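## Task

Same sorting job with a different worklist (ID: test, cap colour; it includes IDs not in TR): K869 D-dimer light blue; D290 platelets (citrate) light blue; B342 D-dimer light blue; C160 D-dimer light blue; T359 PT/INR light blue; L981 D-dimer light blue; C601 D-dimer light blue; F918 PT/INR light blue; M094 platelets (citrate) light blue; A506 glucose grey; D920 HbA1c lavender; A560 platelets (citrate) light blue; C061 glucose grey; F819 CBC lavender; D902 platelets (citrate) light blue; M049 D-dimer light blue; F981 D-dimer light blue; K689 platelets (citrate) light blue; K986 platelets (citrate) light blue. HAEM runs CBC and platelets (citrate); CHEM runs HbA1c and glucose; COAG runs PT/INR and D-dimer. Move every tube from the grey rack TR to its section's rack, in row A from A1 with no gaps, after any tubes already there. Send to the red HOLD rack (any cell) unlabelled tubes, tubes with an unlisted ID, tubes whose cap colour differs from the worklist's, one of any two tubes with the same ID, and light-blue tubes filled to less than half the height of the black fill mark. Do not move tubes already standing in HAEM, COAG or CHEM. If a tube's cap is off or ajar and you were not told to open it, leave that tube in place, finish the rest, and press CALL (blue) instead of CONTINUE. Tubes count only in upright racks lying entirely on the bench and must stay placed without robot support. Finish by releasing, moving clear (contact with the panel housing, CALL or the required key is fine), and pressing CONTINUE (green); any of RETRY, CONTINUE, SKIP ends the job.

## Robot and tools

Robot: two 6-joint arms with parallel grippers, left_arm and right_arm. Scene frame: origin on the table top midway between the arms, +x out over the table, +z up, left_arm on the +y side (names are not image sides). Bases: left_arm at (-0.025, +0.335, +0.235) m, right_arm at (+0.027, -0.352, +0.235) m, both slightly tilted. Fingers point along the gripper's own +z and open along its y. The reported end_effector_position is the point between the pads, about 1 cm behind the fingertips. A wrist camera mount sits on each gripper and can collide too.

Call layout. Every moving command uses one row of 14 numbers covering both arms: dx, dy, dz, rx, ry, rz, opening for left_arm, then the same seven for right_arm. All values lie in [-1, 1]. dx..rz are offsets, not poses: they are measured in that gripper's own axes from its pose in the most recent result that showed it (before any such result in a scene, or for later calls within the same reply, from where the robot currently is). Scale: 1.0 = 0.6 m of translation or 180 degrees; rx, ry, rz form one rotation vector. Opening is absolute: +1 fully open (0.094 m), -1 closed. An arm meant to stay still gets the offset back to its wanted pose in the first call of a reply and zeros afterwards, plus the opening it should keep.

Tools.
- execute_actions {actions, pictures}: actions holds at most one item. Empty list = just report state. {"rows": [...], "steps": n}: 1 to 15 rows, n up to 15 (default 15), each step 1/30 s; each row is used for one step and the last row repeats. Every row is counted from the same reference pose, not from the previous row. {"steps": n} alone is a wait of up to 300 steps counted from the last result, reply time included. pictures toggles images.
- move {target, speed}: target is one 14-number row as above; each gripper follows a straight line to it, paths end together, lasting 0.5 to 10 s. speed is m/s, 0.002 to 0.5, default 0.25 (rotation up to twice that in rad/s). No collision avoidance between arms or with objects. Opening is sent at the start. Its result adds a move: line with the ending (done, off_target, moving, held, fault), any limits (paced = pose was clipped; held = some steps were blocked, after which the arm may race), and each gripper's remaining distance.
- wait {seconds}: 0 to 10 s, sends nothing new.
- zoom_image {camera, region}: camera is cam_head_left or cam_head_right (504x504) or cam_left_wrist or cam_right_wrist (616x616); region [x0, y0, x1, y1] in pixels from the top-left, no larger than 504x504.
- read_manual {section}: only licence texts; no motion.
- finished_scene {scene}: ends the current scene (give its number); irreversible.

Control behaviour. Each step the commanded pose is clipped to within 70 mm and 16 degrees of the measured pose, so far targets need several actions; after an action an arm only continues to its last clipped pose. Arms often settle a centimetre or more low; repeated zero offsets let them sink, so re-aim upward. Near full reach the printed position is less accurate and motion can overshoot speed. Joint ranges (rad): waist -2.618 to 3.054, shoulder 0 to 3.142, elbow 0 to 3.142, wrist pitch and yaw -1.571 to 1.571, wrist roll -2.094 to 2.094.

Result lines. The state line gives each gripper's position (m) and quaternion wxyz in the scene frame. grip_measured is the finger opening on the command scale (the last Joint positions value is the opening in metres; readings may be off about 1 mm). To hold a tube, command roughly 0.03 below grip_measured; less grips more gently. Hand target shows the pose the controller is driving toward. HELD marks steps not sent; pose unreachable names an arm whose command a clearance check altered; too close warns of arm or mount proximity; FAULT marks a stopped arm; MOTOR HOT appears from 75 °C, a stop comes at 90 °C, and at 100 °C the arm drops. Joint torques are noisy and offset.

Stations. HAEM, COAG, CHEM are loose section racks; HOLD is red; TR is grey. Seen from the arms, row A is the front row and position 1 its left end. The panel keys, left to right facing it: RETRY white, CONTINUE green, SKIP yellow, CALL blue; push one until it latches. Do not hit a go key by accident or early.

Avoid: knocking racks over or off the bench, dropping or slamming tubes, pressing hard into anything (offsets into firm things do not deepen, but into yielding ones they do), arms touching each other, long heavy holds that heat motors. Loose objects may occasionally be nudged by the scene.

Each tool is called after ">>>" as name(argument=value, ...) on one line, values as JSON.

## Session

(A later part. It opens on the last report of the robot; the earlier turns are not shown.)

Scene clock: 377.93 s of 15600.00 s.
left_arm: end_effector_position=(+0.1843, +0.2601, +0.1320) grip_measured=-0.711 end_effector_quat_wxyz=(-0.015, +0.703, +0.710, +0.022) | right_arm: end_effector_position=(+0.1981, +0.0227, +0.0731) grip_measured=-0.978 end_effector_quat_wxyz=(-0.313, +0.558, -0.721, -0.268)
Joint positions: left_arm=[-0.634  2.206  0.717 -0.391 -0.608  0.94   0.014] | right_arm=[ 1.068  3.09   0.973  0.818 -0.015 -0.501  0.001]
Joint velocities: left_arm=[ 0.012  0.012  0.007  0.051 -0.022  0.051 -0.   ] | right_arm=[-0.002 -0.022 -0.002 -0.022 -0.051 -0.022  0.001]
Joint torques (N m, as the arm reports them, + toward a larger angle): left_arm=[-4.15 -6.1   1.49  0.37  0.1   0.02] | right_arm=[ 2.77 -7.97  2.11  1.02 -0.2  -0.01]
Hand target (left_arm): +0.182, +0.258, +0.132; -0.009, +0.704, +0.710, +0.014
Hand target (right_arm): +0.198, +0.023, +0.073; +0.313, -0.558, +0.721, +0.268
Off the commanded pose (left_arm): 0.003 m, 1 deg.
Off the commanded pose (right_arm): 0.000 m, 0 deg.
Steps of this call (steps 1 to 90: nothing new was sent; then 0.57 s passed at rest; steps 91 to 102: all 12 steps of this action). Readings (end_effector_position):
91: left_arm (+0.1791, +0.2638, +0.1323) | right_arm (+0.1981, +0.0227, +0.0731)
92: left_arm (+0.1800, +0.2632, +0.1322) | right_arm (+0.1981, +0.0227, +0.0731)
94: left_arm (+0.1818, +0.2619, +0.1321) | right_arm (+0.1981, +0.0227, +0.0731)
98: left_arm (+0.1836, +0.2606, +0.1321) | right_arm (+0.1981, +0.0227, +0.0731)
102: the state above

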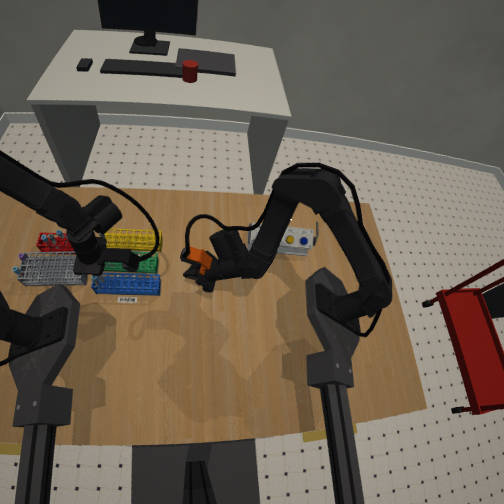

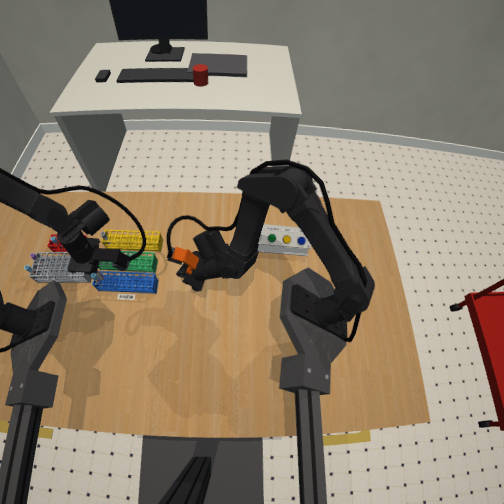

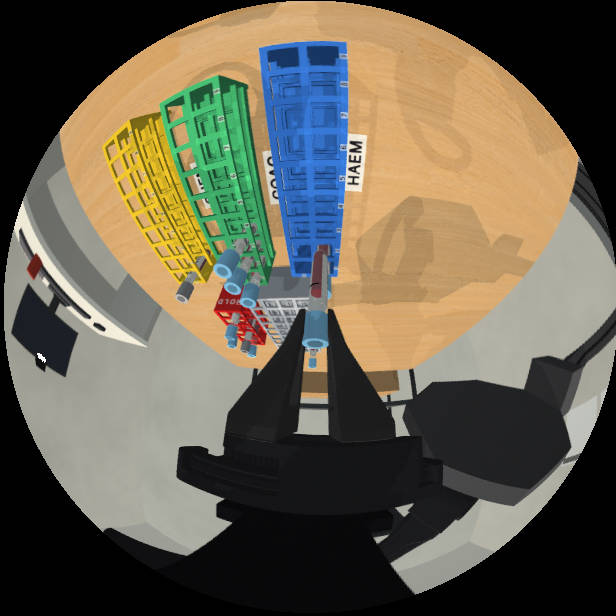

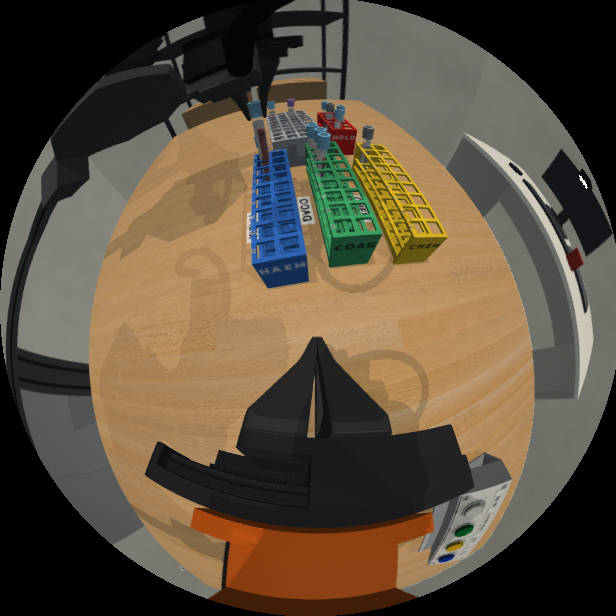

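>>> move(target=[0,-0.02,0.022,0.008,0.002,0.004,-0.73,0,0,0,0,0,0,-1], speed=0.03)

>>> zoom_image(camera="cam_left_wrist", region=[240,200,390,350])

Scene clock: 384.07 s of 15600.00 s.
left_arm: end_effector_position=(+0.1784, +0.2602, +0.1247) grip_measured=-0.711 end_effector_quat_wxyz=(-0.021, +0.705, +0.709, +0.020) | right_arm: end_effector_position=(+0.1981, +0.0227, +0.0731) grip_measured=-0.978 end_effector_quat_wxyz=(-0.313, +0.558, -0.721, -0.268)
Joint positions: left_arm=[-0.628  2.23   0.702 -0.361 -0.608  0.945  0.014] | right_arm=[ 1.068  3.09   0.973  0.818 -0.015 -0.501  0.001]
Joint velocities: left_arm=[-0.012 -0.012 -0.002  0.022  0.037  0.007  0.   ] | right_arm=[-0.007  0.007 -0.002 -0.081  0.022  0.007 -0.002]
Joint torques (N m, as the arm reports them, + toward a larger angle): left_arm=[-3.69 -4.36  1.57  0.39  0.02  0.07] | right_arm=[ 2.73 -7.81  2.03  1.03 -0.21 -0.01]
Hand target (left_arm): +0.172, +0.261, +0.119; -0.027, +0.707, +0.706, +0.015
Hand target (right_arm): +0.198, +0.023, +0.073; +0.313, -0.558, +0.721, +0.268
Off the commanded pose (left_arm): 0.009 m, 1 deg.
Off the commanded pose (right_arm): 0.000 m, 0 deg.
After step 90, 2.20 s passed at rest.
move: done

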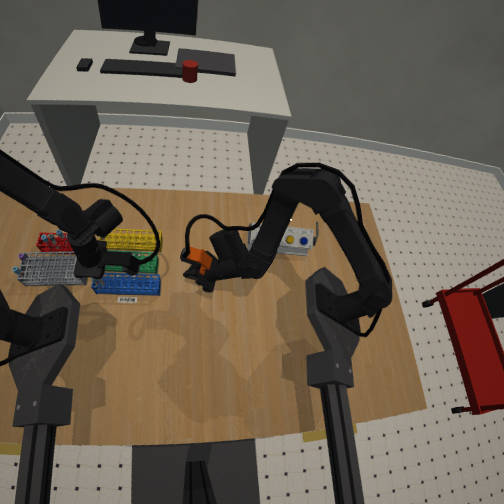

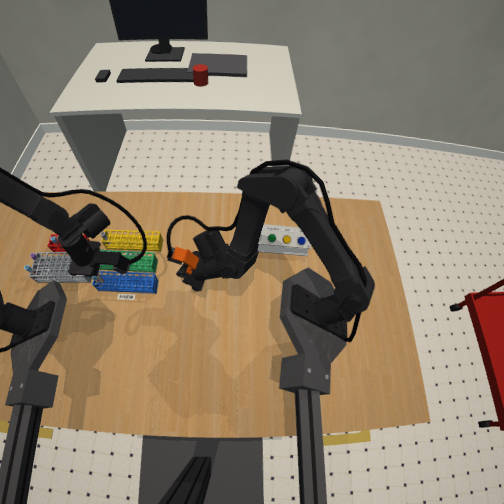

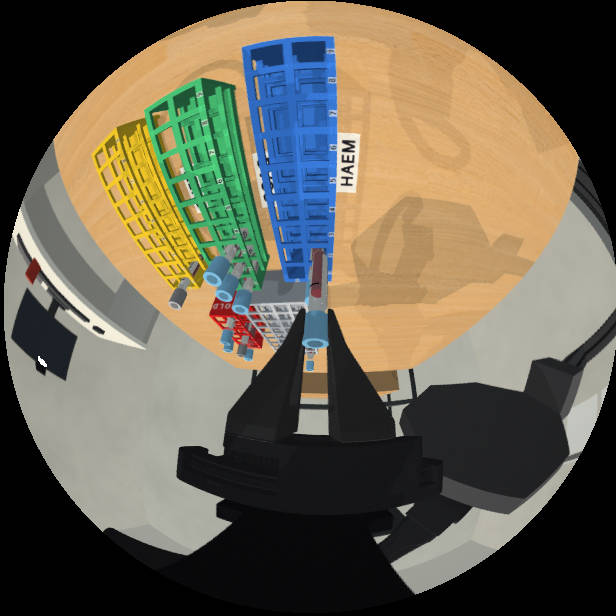

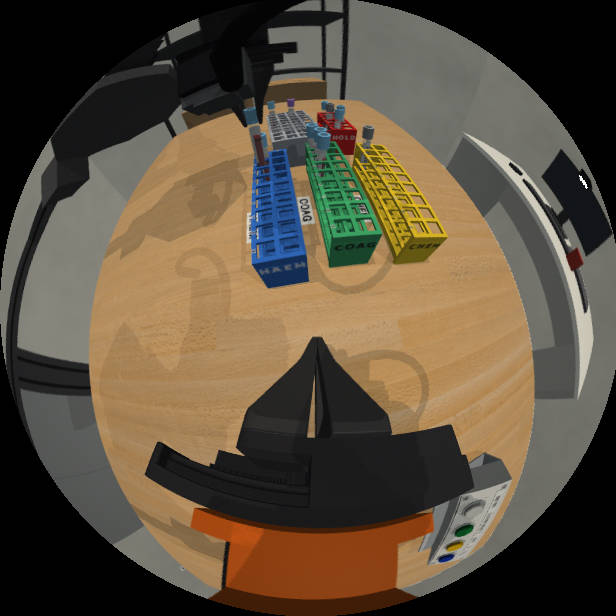

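Region (240, 200, 390, 350) of cam_left_wrist's 616x616 image, scaled by 3.360, with more detail than that image has.

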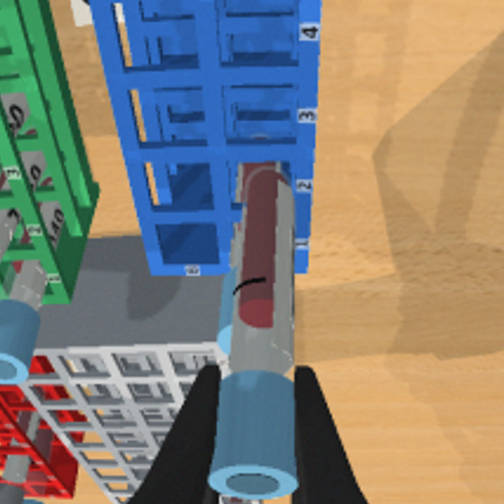

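>>> move(target=[-0.003,-0.010,0.071,0.005,0.004,0.003,-0.73,0,0,0,0,0,0,-1], speed=0.04)

Scene clock: 387.27 s of 15600.00 s.
left_arm: end_effector_position=(+0.1789, +0.2592, +0.0875) grip_measured=-0.711 end_effector_quat_wxyz=(-0.025, +0.704, +0.709, +0.021) | right_arm: end_effector_position=(+0.1981, +0.0227, +0.0731) grip_measured=-0.978 end_effector_quat_wxyz=(-0.313, +0.558, -0.721, -0.268)
Joint positions: left_arm=[-0.543  2.362  0.692 -0.171 -0.635  1.038  0.014] | right_arm=[ 1.068  3.09   0.973  0.818 -0.015 -0.501  0.001]
Joint velocities: left_arm=[-0.012  0.017  0.012  0.051  0.037 -0.081 -0.   ] | right_arm=[ 0.002 -0.007  0.002 -0.022  0.051 -0.037  0.   ]
Joint torques (N m, as the arm reports them, + toward a larger angle): left_arm=[-4.05 -4.47  0.47  0.31 -0.1   0.06] | right_arm=[ 2.73 -7.91  2.01  1.01 -0.22  0.01]
Hand target (left_arm): +0.172, +0.261, +0.082; -0.032, +0.708, +0.705, +0.019
Hand target (right_arm): +0.198, +0.023, +0.073; +0.313, -0.558, +0.721, +0.268
Off the commanded pose (left_arm): 0.009 m, 1 deg.
Off the commanded pose (right_arm): 0.000 m, 0 deg.
move: done

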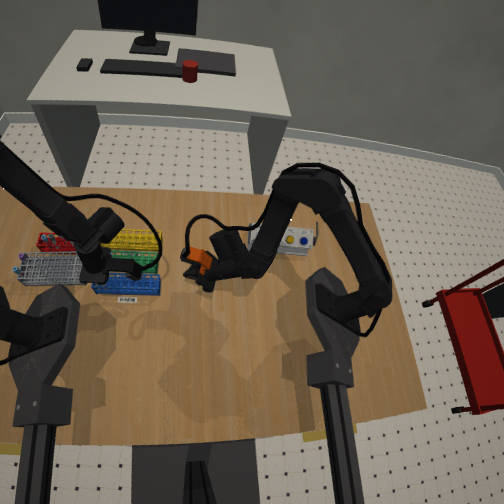

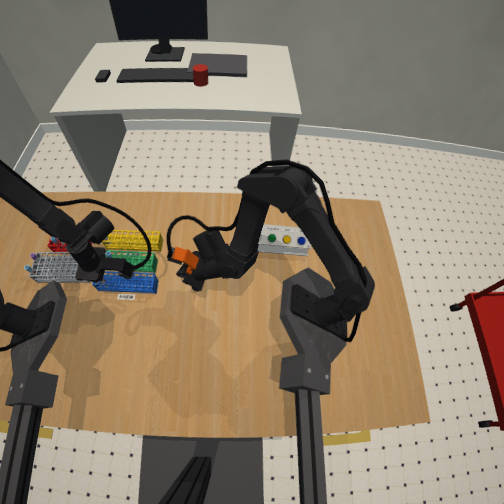

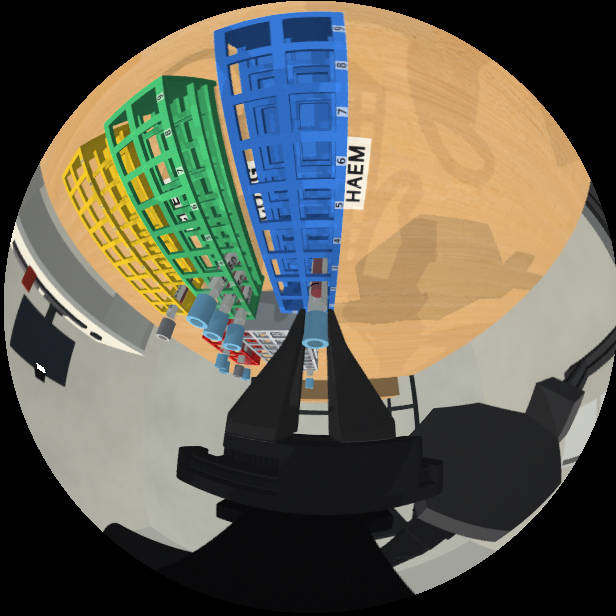

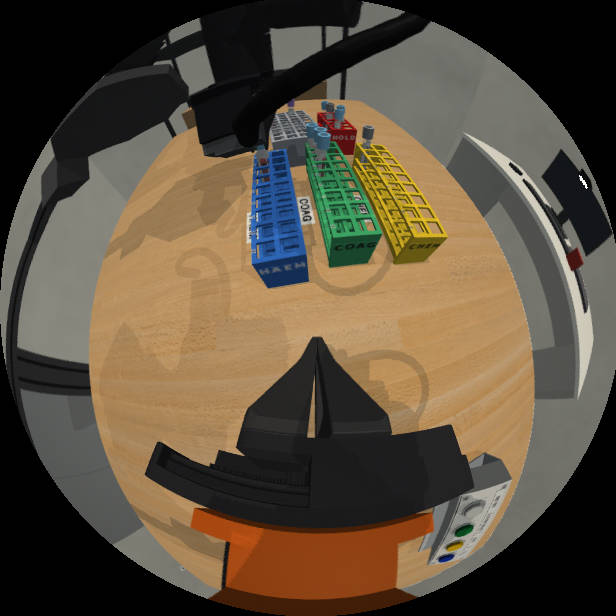

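>>> execute_actions(actions=[{"rows":[[0,0,0,0,0,0,-0.4,0,0,0,0,0,0,-1]],"steps":5}], pictures=false)

>>> move(target=[-0.005,0.012,-0.095,-0.003,-0.028,0,-0.4,0,0,0,0,0,0,-1], speed=0.15)

>>> move(target=[0.435,0.03,-0.008,-0.004,-0.004,-0.12,-0.4,0,0,0,0,0,0,-1])

Scene clock: 392.13 s of 15600.00 s.
left_arm: end_effector_position=(+0.1802, +0.2586, +0.0875) grip_measured=-0.402 end_effector_quat_wxyz=(-0.022, +0.704, +0.710, +0.022) | right_arm: end_effector_position=(+0.1981, +0.0227, +0.0731) grip_measured=-0.978 end_effector_quat_wxyz=(-0.313, +0.558, -0.721, -0.268)
Joint positions: left_arm=[-0.543  2.362  0.692 -0.164 -0.636  1.04   0.028] | right_arm=[ 1.068  3.09   0.973  0.818 -0.015 -0.501  0.001]
Joint velocities: left_arm=[-0.007 -0.007  0.002 -0.022  0.051 -0.022 -0.   ] | right_arm=[ 0.012  0.007 -0.007  0.007 -0.022 -0.022 -0.   ]
Joint torques (N m, as the arm reports them, + toward a larger angle): left_arm=[-4.26 -5.88  1.56  0.1  -0.09 -0.03] | right_arm=[ 2.62 -7.93  2.03  1.01 -0.21  0.01]
Hand target (left_arm): +0.179, +0.259, +0.088; -0.025, +0.704, +0.709, +0.021
Hand target (right_arm): +0.198, +0.023, +0.073; +0.313, -0.558, +0.721, +0.268
Off the commanded pose (left_arm): 0.001 m, 0 deg.
Off the commanded pose (right_arm): 0.000 m, 0 deg.
Steps of this call (steps 1 to 90: nothing new was sent; then 1.70 s passed at rest; steps 91 to 95: all 5 steps of this action). Readings (end_effector_position):
91: left_arm (+0.1802, +0.2586, +0.0875) | right_arm (+0.1981, +0.0227, +0.0731)
92: left_arm (+0.1802, +0.2586, +0.0875) | right_arm (+0.1981, +0.0227, +0.0731)
94: left_arm (+0.1802, +0.2586, +0.0875) | right_arm (+0.1981, +0.0227, +0.0731)
95: the state above

Scene clock: 393.43 s of 15600.00 s.
left_arm: end_effector_position=(+0.1820, +0.2593, +0.1363) grip_measured=-0.402 end_effector_quat_wxyz=(-0.001, +0.705, +0.709, -0.001) | right_arm: end_effector_position=(+0.1981, +0.0227, +0.0731) grip_measured=-0.978 end_effector_quat_wxyz=(-0.313, +0.558, -0.721, -0.268)
Joint positions: left_arm=[-0.619  2.157  0.692 -0.381 -0.562  0.976  0.028] | right_arm=[ 1.068  3.09   0.973  0.818 -0.015 -0.501  0.001]
Joint velocities: left_arm=[-0.012 -0.007  0.002 -0.066 -0.051  0.007  0.001] | right_arm=[ 0.007 -0.012 -0.002 -0.007  0.022  0.007  0.001]
Joint torques (N m, as the arm reports them, + toward a larger angle): left_arm=[-5.43 -6.41  4.26  0.08  0.14 -0.08] | right_arm=[ 2.74 -7.9   2.08  1.02 -0.19  0.01]
Hand target (left_arm): +0.188, +0.252, +0.144; +0.013, +0.704, +0.710, -0.007
Hand target (right_arm): +0.198, +0.023, +0.073; +0.313, -0.558, +0.721, +0.268
Off the commanded pose (left_arm): 0.012 m, 2 deg.
Off the commanded pose (right_arm): 0.000 m, 0 deg.
move: off_target (left_arm)

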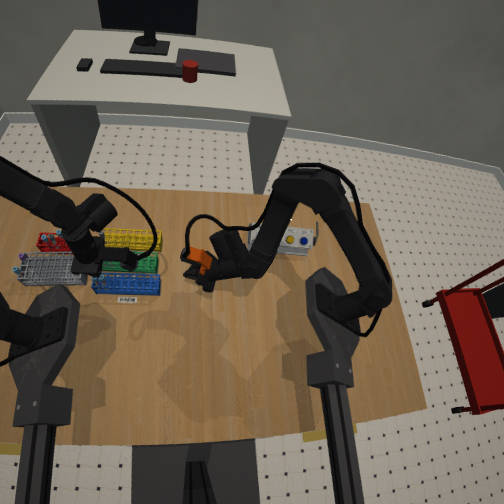

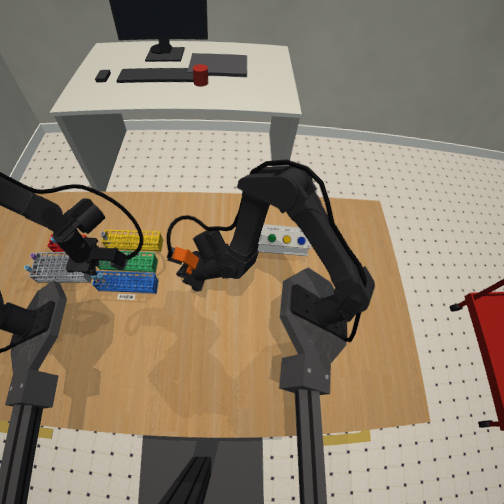

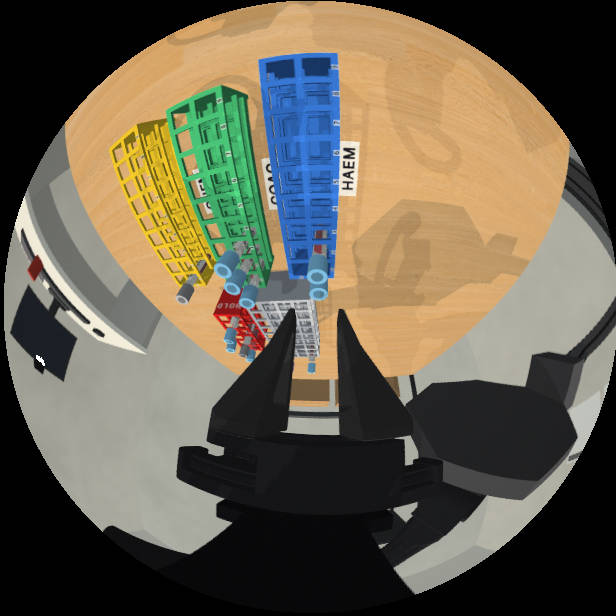

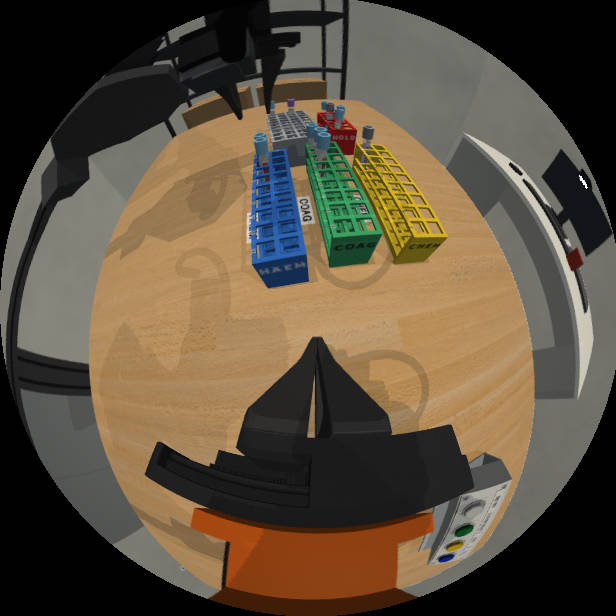

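Scene clock: 395.17 s of 15600.00 s.
left_arm: end_effector_position=(+0.2007, +0.5241, +0.1364) grip_measured=-0.402 end_effector_quat_wxyz=(-0.008, +0.558, +0.830, +0.006) | right_arm: end_effector_position=(+0.1981, +0.0227, +0.0731) grip_measured=-0.978 end_effector_quat_wxyz=(-0.313, +0.558, -0.721, -0.268)
Joint positions: left_arm=[ 0.32   1.492  0.711 -0.436 -0.542  1.712  0.028] | right_arm=[ 1.068  3.09   0.973  0.818 -0.015 -0.501  0.001]
Joint velocities: left_arm=[-0.012  0.002  0.017  0.037 -0.007  0.037  0.   ] | right_arm=[ 0.002 -0.012  0.007 -0.037  0.051 -0.037 -0.001]
Joint torques (N m, as the arm reports them, + toward a larger angle): left_arm=[-2.51 -6.28  4.11  0.04  0.13  0.07] | right_arm=[ 2.76 -8.02  2.08  1.03 -0.2   0.  ]
Hand target (left_arm): +0.203, +0.525, +0.141; +0.002, +0.560, +0.829, +0.002
Hand target (right_arm): +0.198, +0.023, +0.073; +0.313, -0.558, +0.721, +0.268
Off the commanded pose (left_arm): 0.006 m, 2 deg.
Off the commanded pose (right_arm): 0.000 m, 0 deg.
move: done

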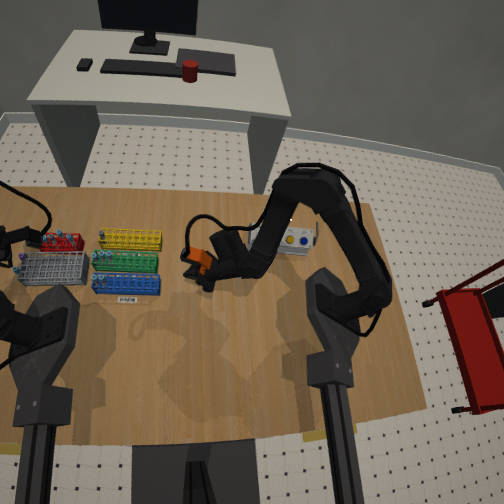

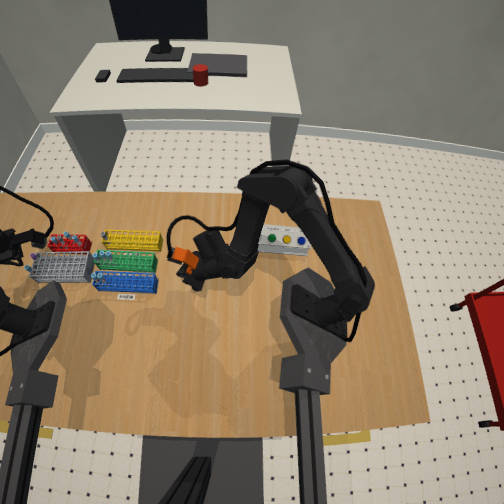

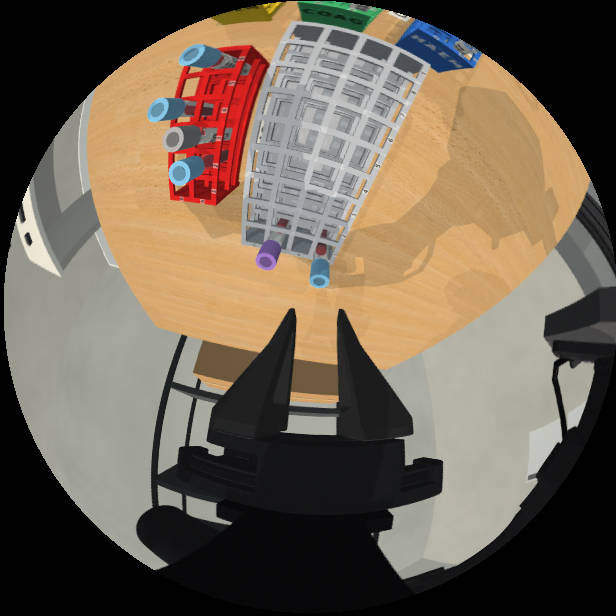

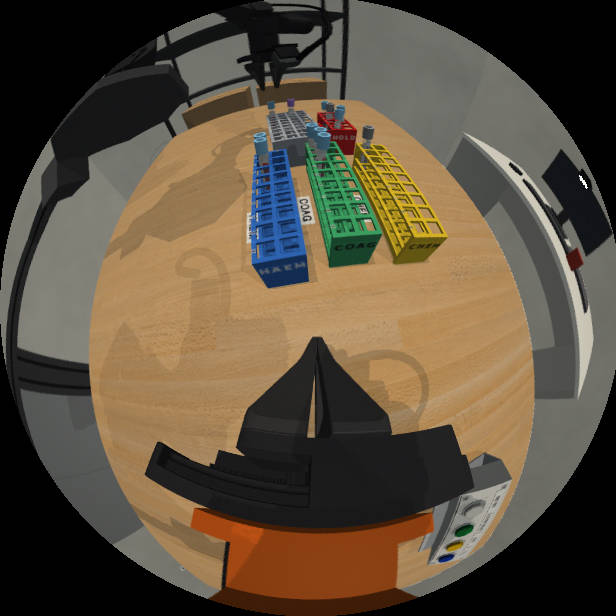

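>>> move(target=[-0.008,-0.018,0.101,0.006,-0.014,0.005,-0.4,0,0,0,0,0,0,-1], speed=0.08)

Scene clock: 398.77 s of 15600.00 s.
left_arm: end_effector_position=(+0.1960, +0.5264, +0.0813) grip_measured=-0.402 end_effector_quat_wxyz=(-0.002, +0.559, +0.829, +0.000) | right_arm: end_effector_position=(+0.1981, +0.0227, +0.0731) grip_measured=-0.978 end_effector_quat_wxyz=(-0.313, +0.558, -0.721, -0.268)
Joint positions: left_arm=[ 0.452  1.662  0.663 -0.156 -0.477  1.851  0.028] | right_arm=[ 1.068  3.09   0.973  0.818 -0.015 -0.501  0.001]
Joint velocities: left_arm=[-0.022  0.007  0.002  0.081 -0.037 -0.037  0.   ] | right_arm=[ 0.012  0.012  0.012 -0.066 -0.007 -0.037 -0.001]
Joint torques (N m, as the arm reports them, + toward a larger angle): left_arm=[-2.46 -4.56  0.84  0.38  0.17  0.09] | right_arm=[ 2.73 -8.    2.01  1.03 -0.22  0.  ]
Hand target (left_arm): +0.191, +0.517, +0.076; +0.004, +0.565, +0.825, -0.014
Hand target (right_arm): +0.198, +0.023, +0.073; +0.313, -0.558, +0.721, +0.268
Off the commanded pose (left_arm): 0.012 m, 2 deg.
Off the commanded pose (right_arm): 0.000 m, 0 deg.
move: off_target (left_arm)

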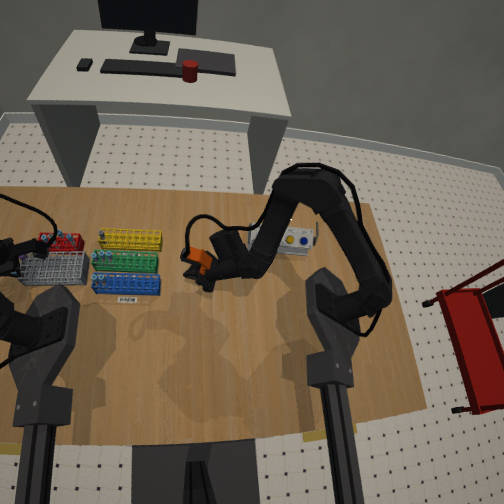

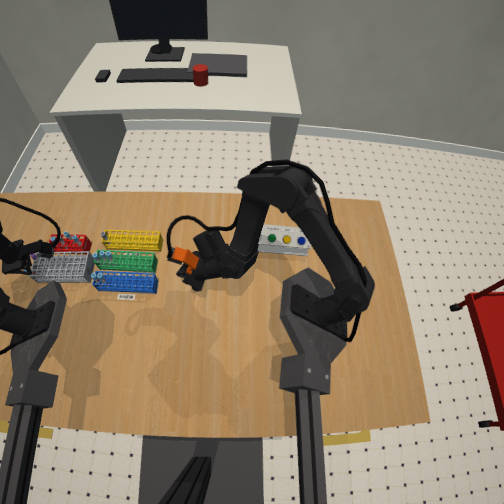

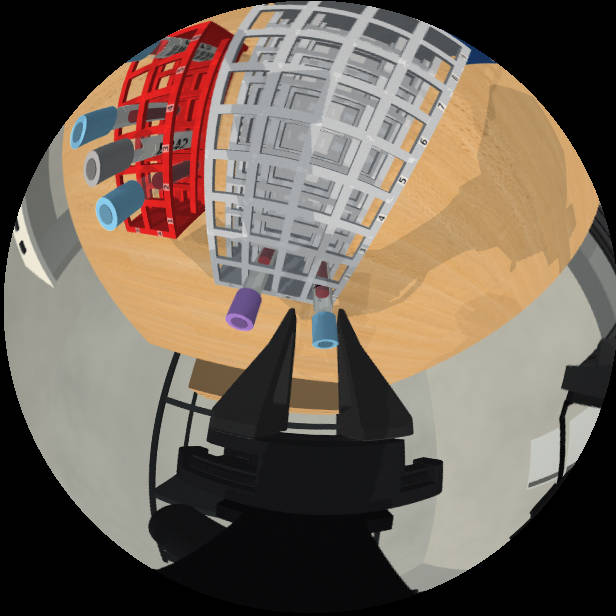

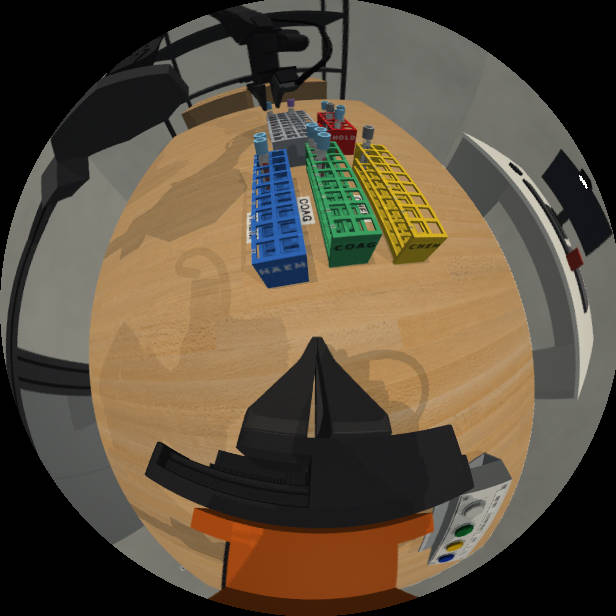

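>>> execute_actions(actions=[{"rows":[[0,0,0,0,0,0,-0.5,0,0,0,0,0,0,-1],[0,0,0,0,0,0,-0.55,0,0,0,0,0,0,-1],[0,0,0,0,0,0,-0.6,0,0,0,0,0,0,-1],[0,0,0,0,0,0,-0.65,0,0,0,0,0,0,-1],[0,0,0,0,0,0,-0.73,0,0,0,0,0,0,-1]],"steps":10}], pictures=false)

>>> move(target=[0,0.008,-0.18,-0.005,0,0,-0.73,0,0,0,0,0,0,-1], speed=0.12)

>>> move(target=[-0.432,-0.132,-0.01,0,0,-0.6,-0.73,0,0,0,0,0,0,-1], speed=0.5)

>>> zoom_image(camera="cam_right_wrist", region=[240,50,340,150])

Scene clock: 407.67 s of 15600.00 s.
left_arm: end_effector_position=(+0.1963, +0.5265, +0.0813) grip_measured=-0.711 end_effector_quat_wxyz=(-0.002, +0.560, +0.829, +0.001) | right_arm: end_effector_position=(+0.1981, +0.0227, +0.0731) grip_measured=-0.978 end_effector_quat_wxyz=(-0.313, +0.558, -0.721, -0.268)
Joint positions: left_arm=[ 0.452  1.662  0.663 -0.155 -0.477  1.852  0.014] | right_arm=[ 1.068  3.09   0.973  0.818 -0.015 -0.501  0.001]
Joint velocities: left_arm=[-0.017  0.032 -0.007  0.037  0.066  0.022 -0.   ] | right_arm=[ 0.007  0.012 -0.002  0.022 -0.037 -0.095  0.   ]
Joint torques (N m, as the arm reports them, + toward a larger angle): left_arm=[-3.02 -5.94  1.94  0.25 -0.05  0.03] | right_arm=[ 2.72 -8.04  2.01  1.03 -0.18 -0.01]
Hand target (left_arm): +0.196, +0.526, +0.081; -0.002, +0.560, +0.829, +0.000
Hand target (right_arm): +0.198, +0.023, +0.073; +0.313, -0.558, +0.721, +0.268
Off the commanded pose (left_arm): 0.000 m, 0 deg.
Off the commanded pose (right_arm): 0.000 m, 0 deg.
Steps of this call (steps 1 to 90: nothing new was sent; then 5.57 s passed at rest; steps 91 to 100: all 10 steps of this action). Readings (end_effector_position):
91: left_arm (+0.1963, +0.5265, +0.0813) | right_arm (+0.1981, +0.0227, +0.0731)
92: left_arm (+0.1963, +0.5265, +0.0813) | right_arm (+0.1981, +0.0227, +0.0731)
94: left_arm (+0.1963, +0.5265, +0.0813) | right_arm (+0.1981, +0.0227, +0.0731)
98: left_arm (+0.1963, +0.5265, +0.0813) | right_arm (+0.1981, +0.0227, +0.0731)
100: the state above

Scene clock: 409.47 s of 15600.00 s.
left_arm: end_effector_position=(+0.1966, +0.5269, +0.1804) grip_measured=-0.711 end_effector_quat_wxyz=(-0.004, +0.558, +0.830, +0.000) | right_arm: end_effector_position=(+0.1981, +0.0227, +0.0731) grip_measured=-0.978 end_effector_quat_wxyz=(-0.313, +0.558, -0.721, -0.268)
Joint positions: left_arm=[ 0.248  1.368  0.782 -0.679 -0.552  1.628  0.014] | right_arm=[ 1.068  3.09   0.973  0.818 -0.015 -0.501  0.001]
Joint velocities: left_arm=[ 0.007 -0.007 -0.007 -0.007 -0.037 -0.022  0.   ] | right_arm=[-0.007 -0.017 -0.022  0.007 -0.066  0.022  0.001]
Joint torques (N m, as the arm reports them, + toward a larger angle): left_arm=[-3.87 -5.91  5.14  0.01 -0.06 -0.11] | right_arm=[ 2.67 -7.85  1.99  1.02 -0.21  0.01]
Hand target (left_arm): +0.202, +0.529, +0.190; +0.004, +0.559, +0.829, +0.007
Hand target (right_arm): +0.198, +0.023, +0.073; +0.313, -0.558, +0.721, +0.268
Off the commanded pose (left_arm): 0.010 m, 1 deg.
Off the commanded pose (right_arm): 0.000 m, 0 deg.
move: done

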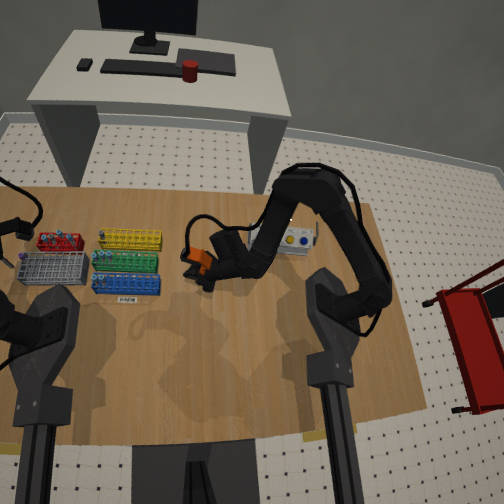

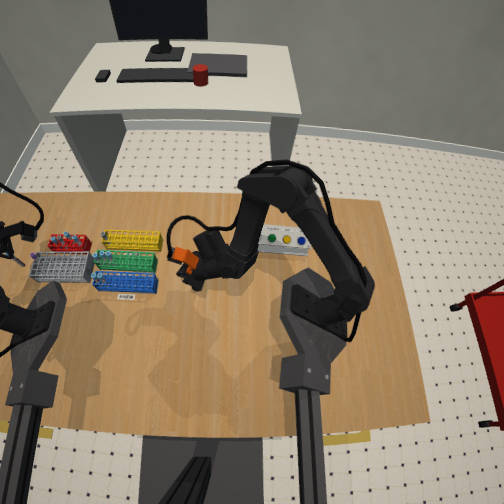

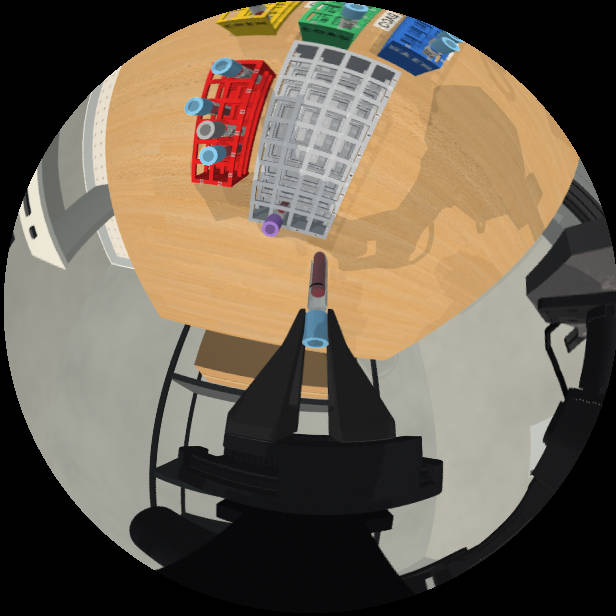

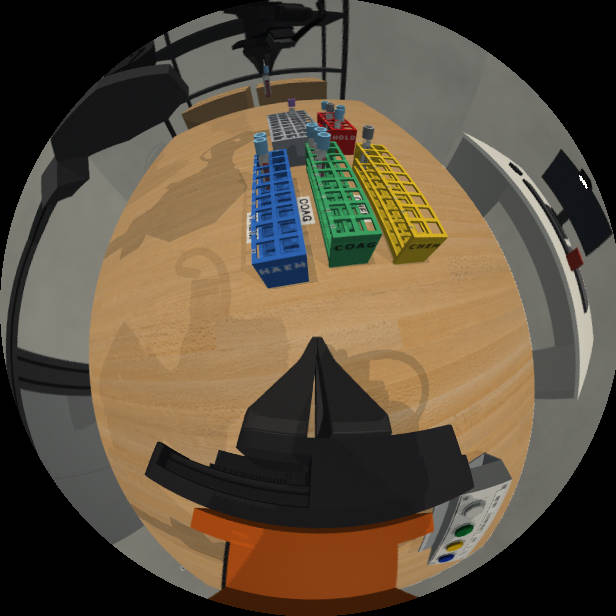

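Scene clock: 412.17 s of 15600.00 s.
left_arm: end_effector_position=(+0.2156, +0.2559, +0.1850) grip_measured=-0.711 end_effector_quat_wxyz=(-0.003, -0.350, +0.937, -0.008) | right_arm: end_effector_position=(+0.1981, +0.0227, +0.0731) grip_measured=-0.978 end_effector_quat_wxyz=(-0.313, +0.558, -0.721, -0.268)
Joint positions: left_arm=[-0.658  2.078  0.877 -0.654 -0.538 -1.341  0.014] | right_arm=[ 1.068  3.09   0.973  0.818 -0.015 -0.501  0.001]
Joint velocities: left_arm=[ 0.002 -0.002 -0.007  0.037 -0.037 -0.022 -0.   ] | right_arm=[ 0.002 -0.017 -0.007 -0.007 -0.022 -0.066  0.   ]
Joint torques (N m, as the arm reports them, + toward a larger angle): left_arm=[-5.81 -4.18  5.18  0.07 -0.04 -0.06] | right_arm=[ 2.73 -7.92  2.08  1.01 -0.2  -0.02]
Hand target (left_arm): +0.216, +0.252, +0.187; -0.001, -0.343, +0.939, -0.003
Hand target (right_arm): +0.198, +0.023, +0.073; +0.313, -0.558, +0.721, +0.268
Off the commanded pose (left_arm): 0.005 m, 2 deg.
Off the commanded pose (right_arm): 0.000 m, 0 deg.
move: done

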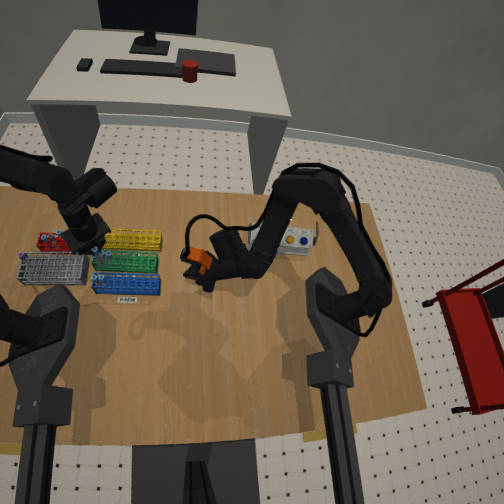

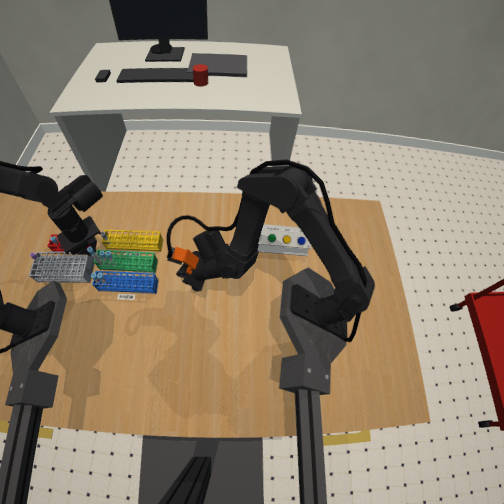

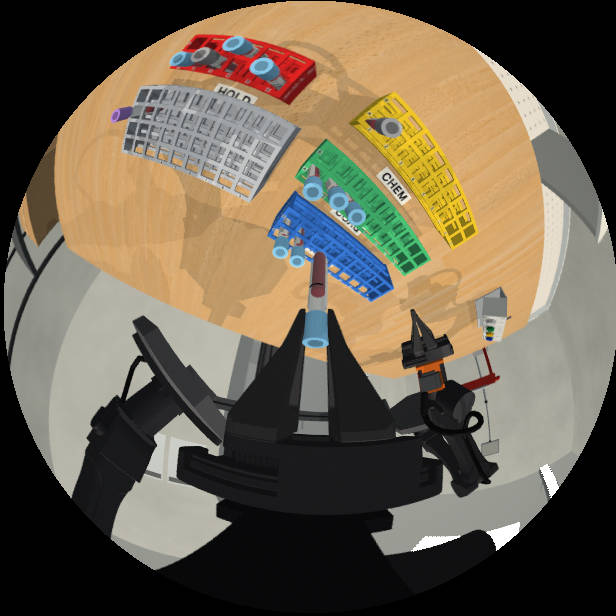

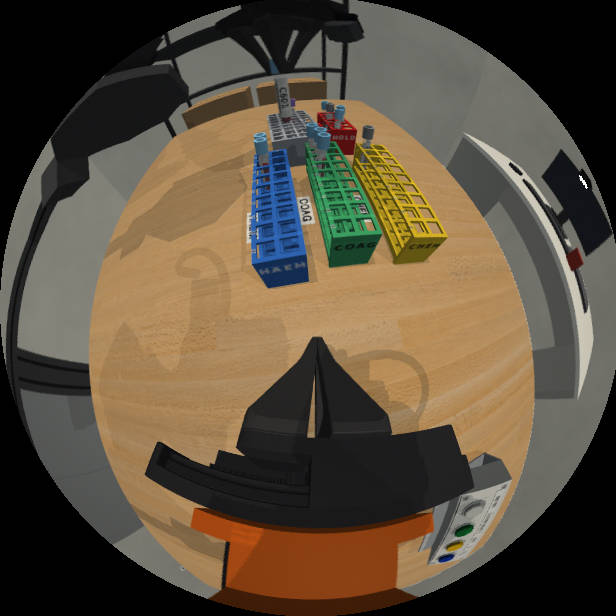

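Region (240, 50, 340, 150) of cam_right_wrist's 616x616 image, scaled by 5.040, with more detail than that image has.

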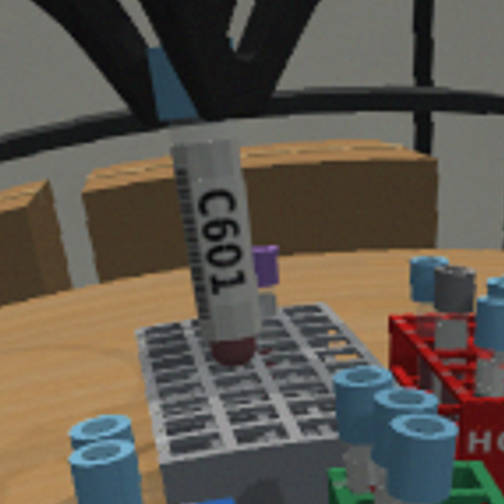

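>>> move(target=[-0.023,-0.082,0,0,0,0.727,-0.73,0,0,0,0,0,0,-1], speed=0.5)

Scene clock: 417.57 s of 15600.00 s.
left_arm: end_effector_position=(+0.2557, +0.2277, +0.1858) grip_measured=-0.711 end_effector_quat_wxyz=(+0.012, +0.702, +0.712, -0.004) | right_arm: end_effector_position=(+0.1981, +0.0227, +0.0731) grip_measured=-0.978 end_effector_quat_wxyz=(-0.313, +0.558, -0.721, -0.268)
Joint positions: left_arm=[-0.658  2.225  1.081 -0.697 -0.541  0.939  0.014] | right_arm=[ 1.068  3.09   0.973  0.818 -0.015 -0.501  0.001]
Joint velocities: left_arm=[ 0.002 -0.002 -0.007 -0.007 -0.095 -0.066 -0.   ] | right_arm=[-0.002 -0.022  0.007 -0.022 -0.022  0.081  0.001]
Joint torques (N m, as the arm reports them, + toward a larger angle): left_arm=[-4.64 -5.47  5.46  0.13 -0.03  0.06] | right_arm=[ 2.69 -8.01  2.13  1.03 -0.21 -0.03]
Hand target (left_arm): +0.258, +0.227, +0.185; +0.006, +0.706, +0.708, -0.006
Hand target (right_arm): +0.198, +0.023, +0.073; +0.313, -0.558, +0.721, +0.268
Off the commanded pose (left_arm): 0.003 m, 1 deg.
Off the commanded pose (right_arm): 0.000 m, 0 deg.
move: done

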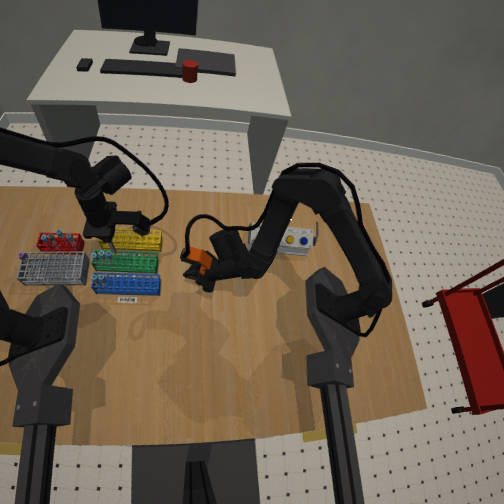

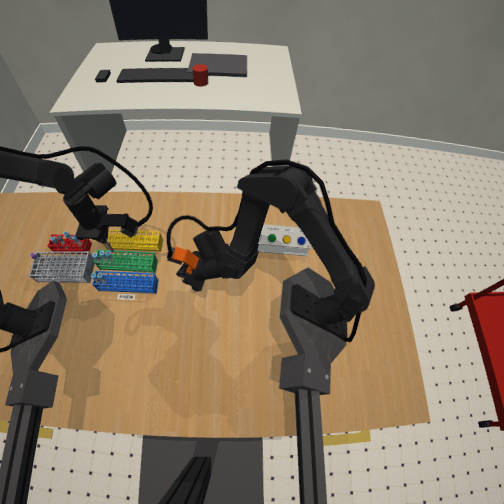

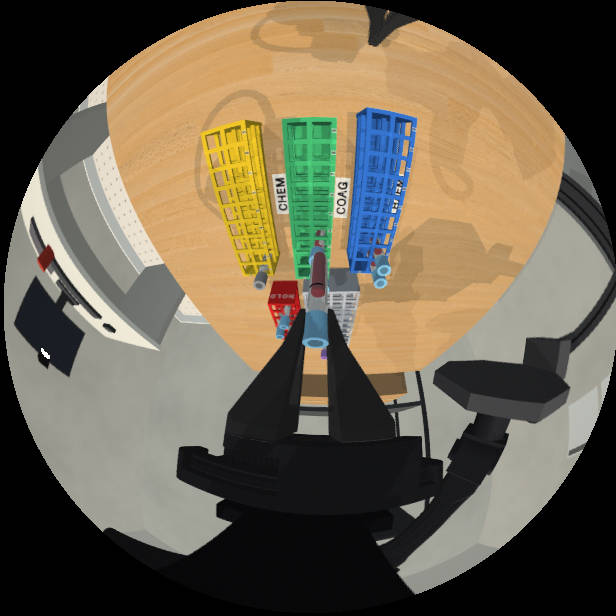

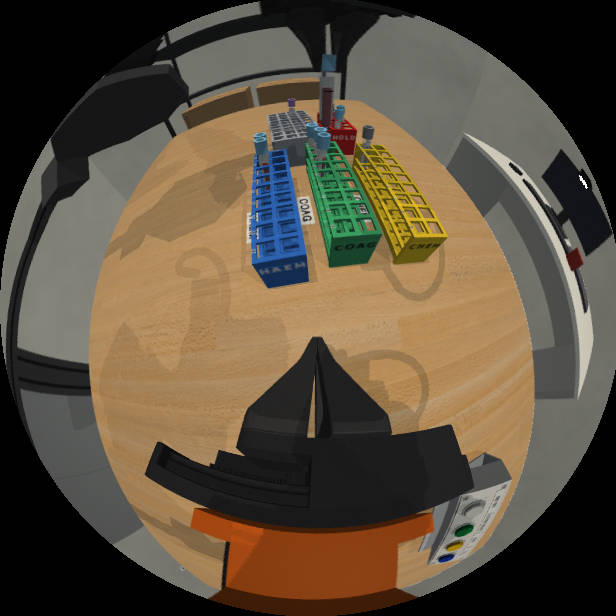

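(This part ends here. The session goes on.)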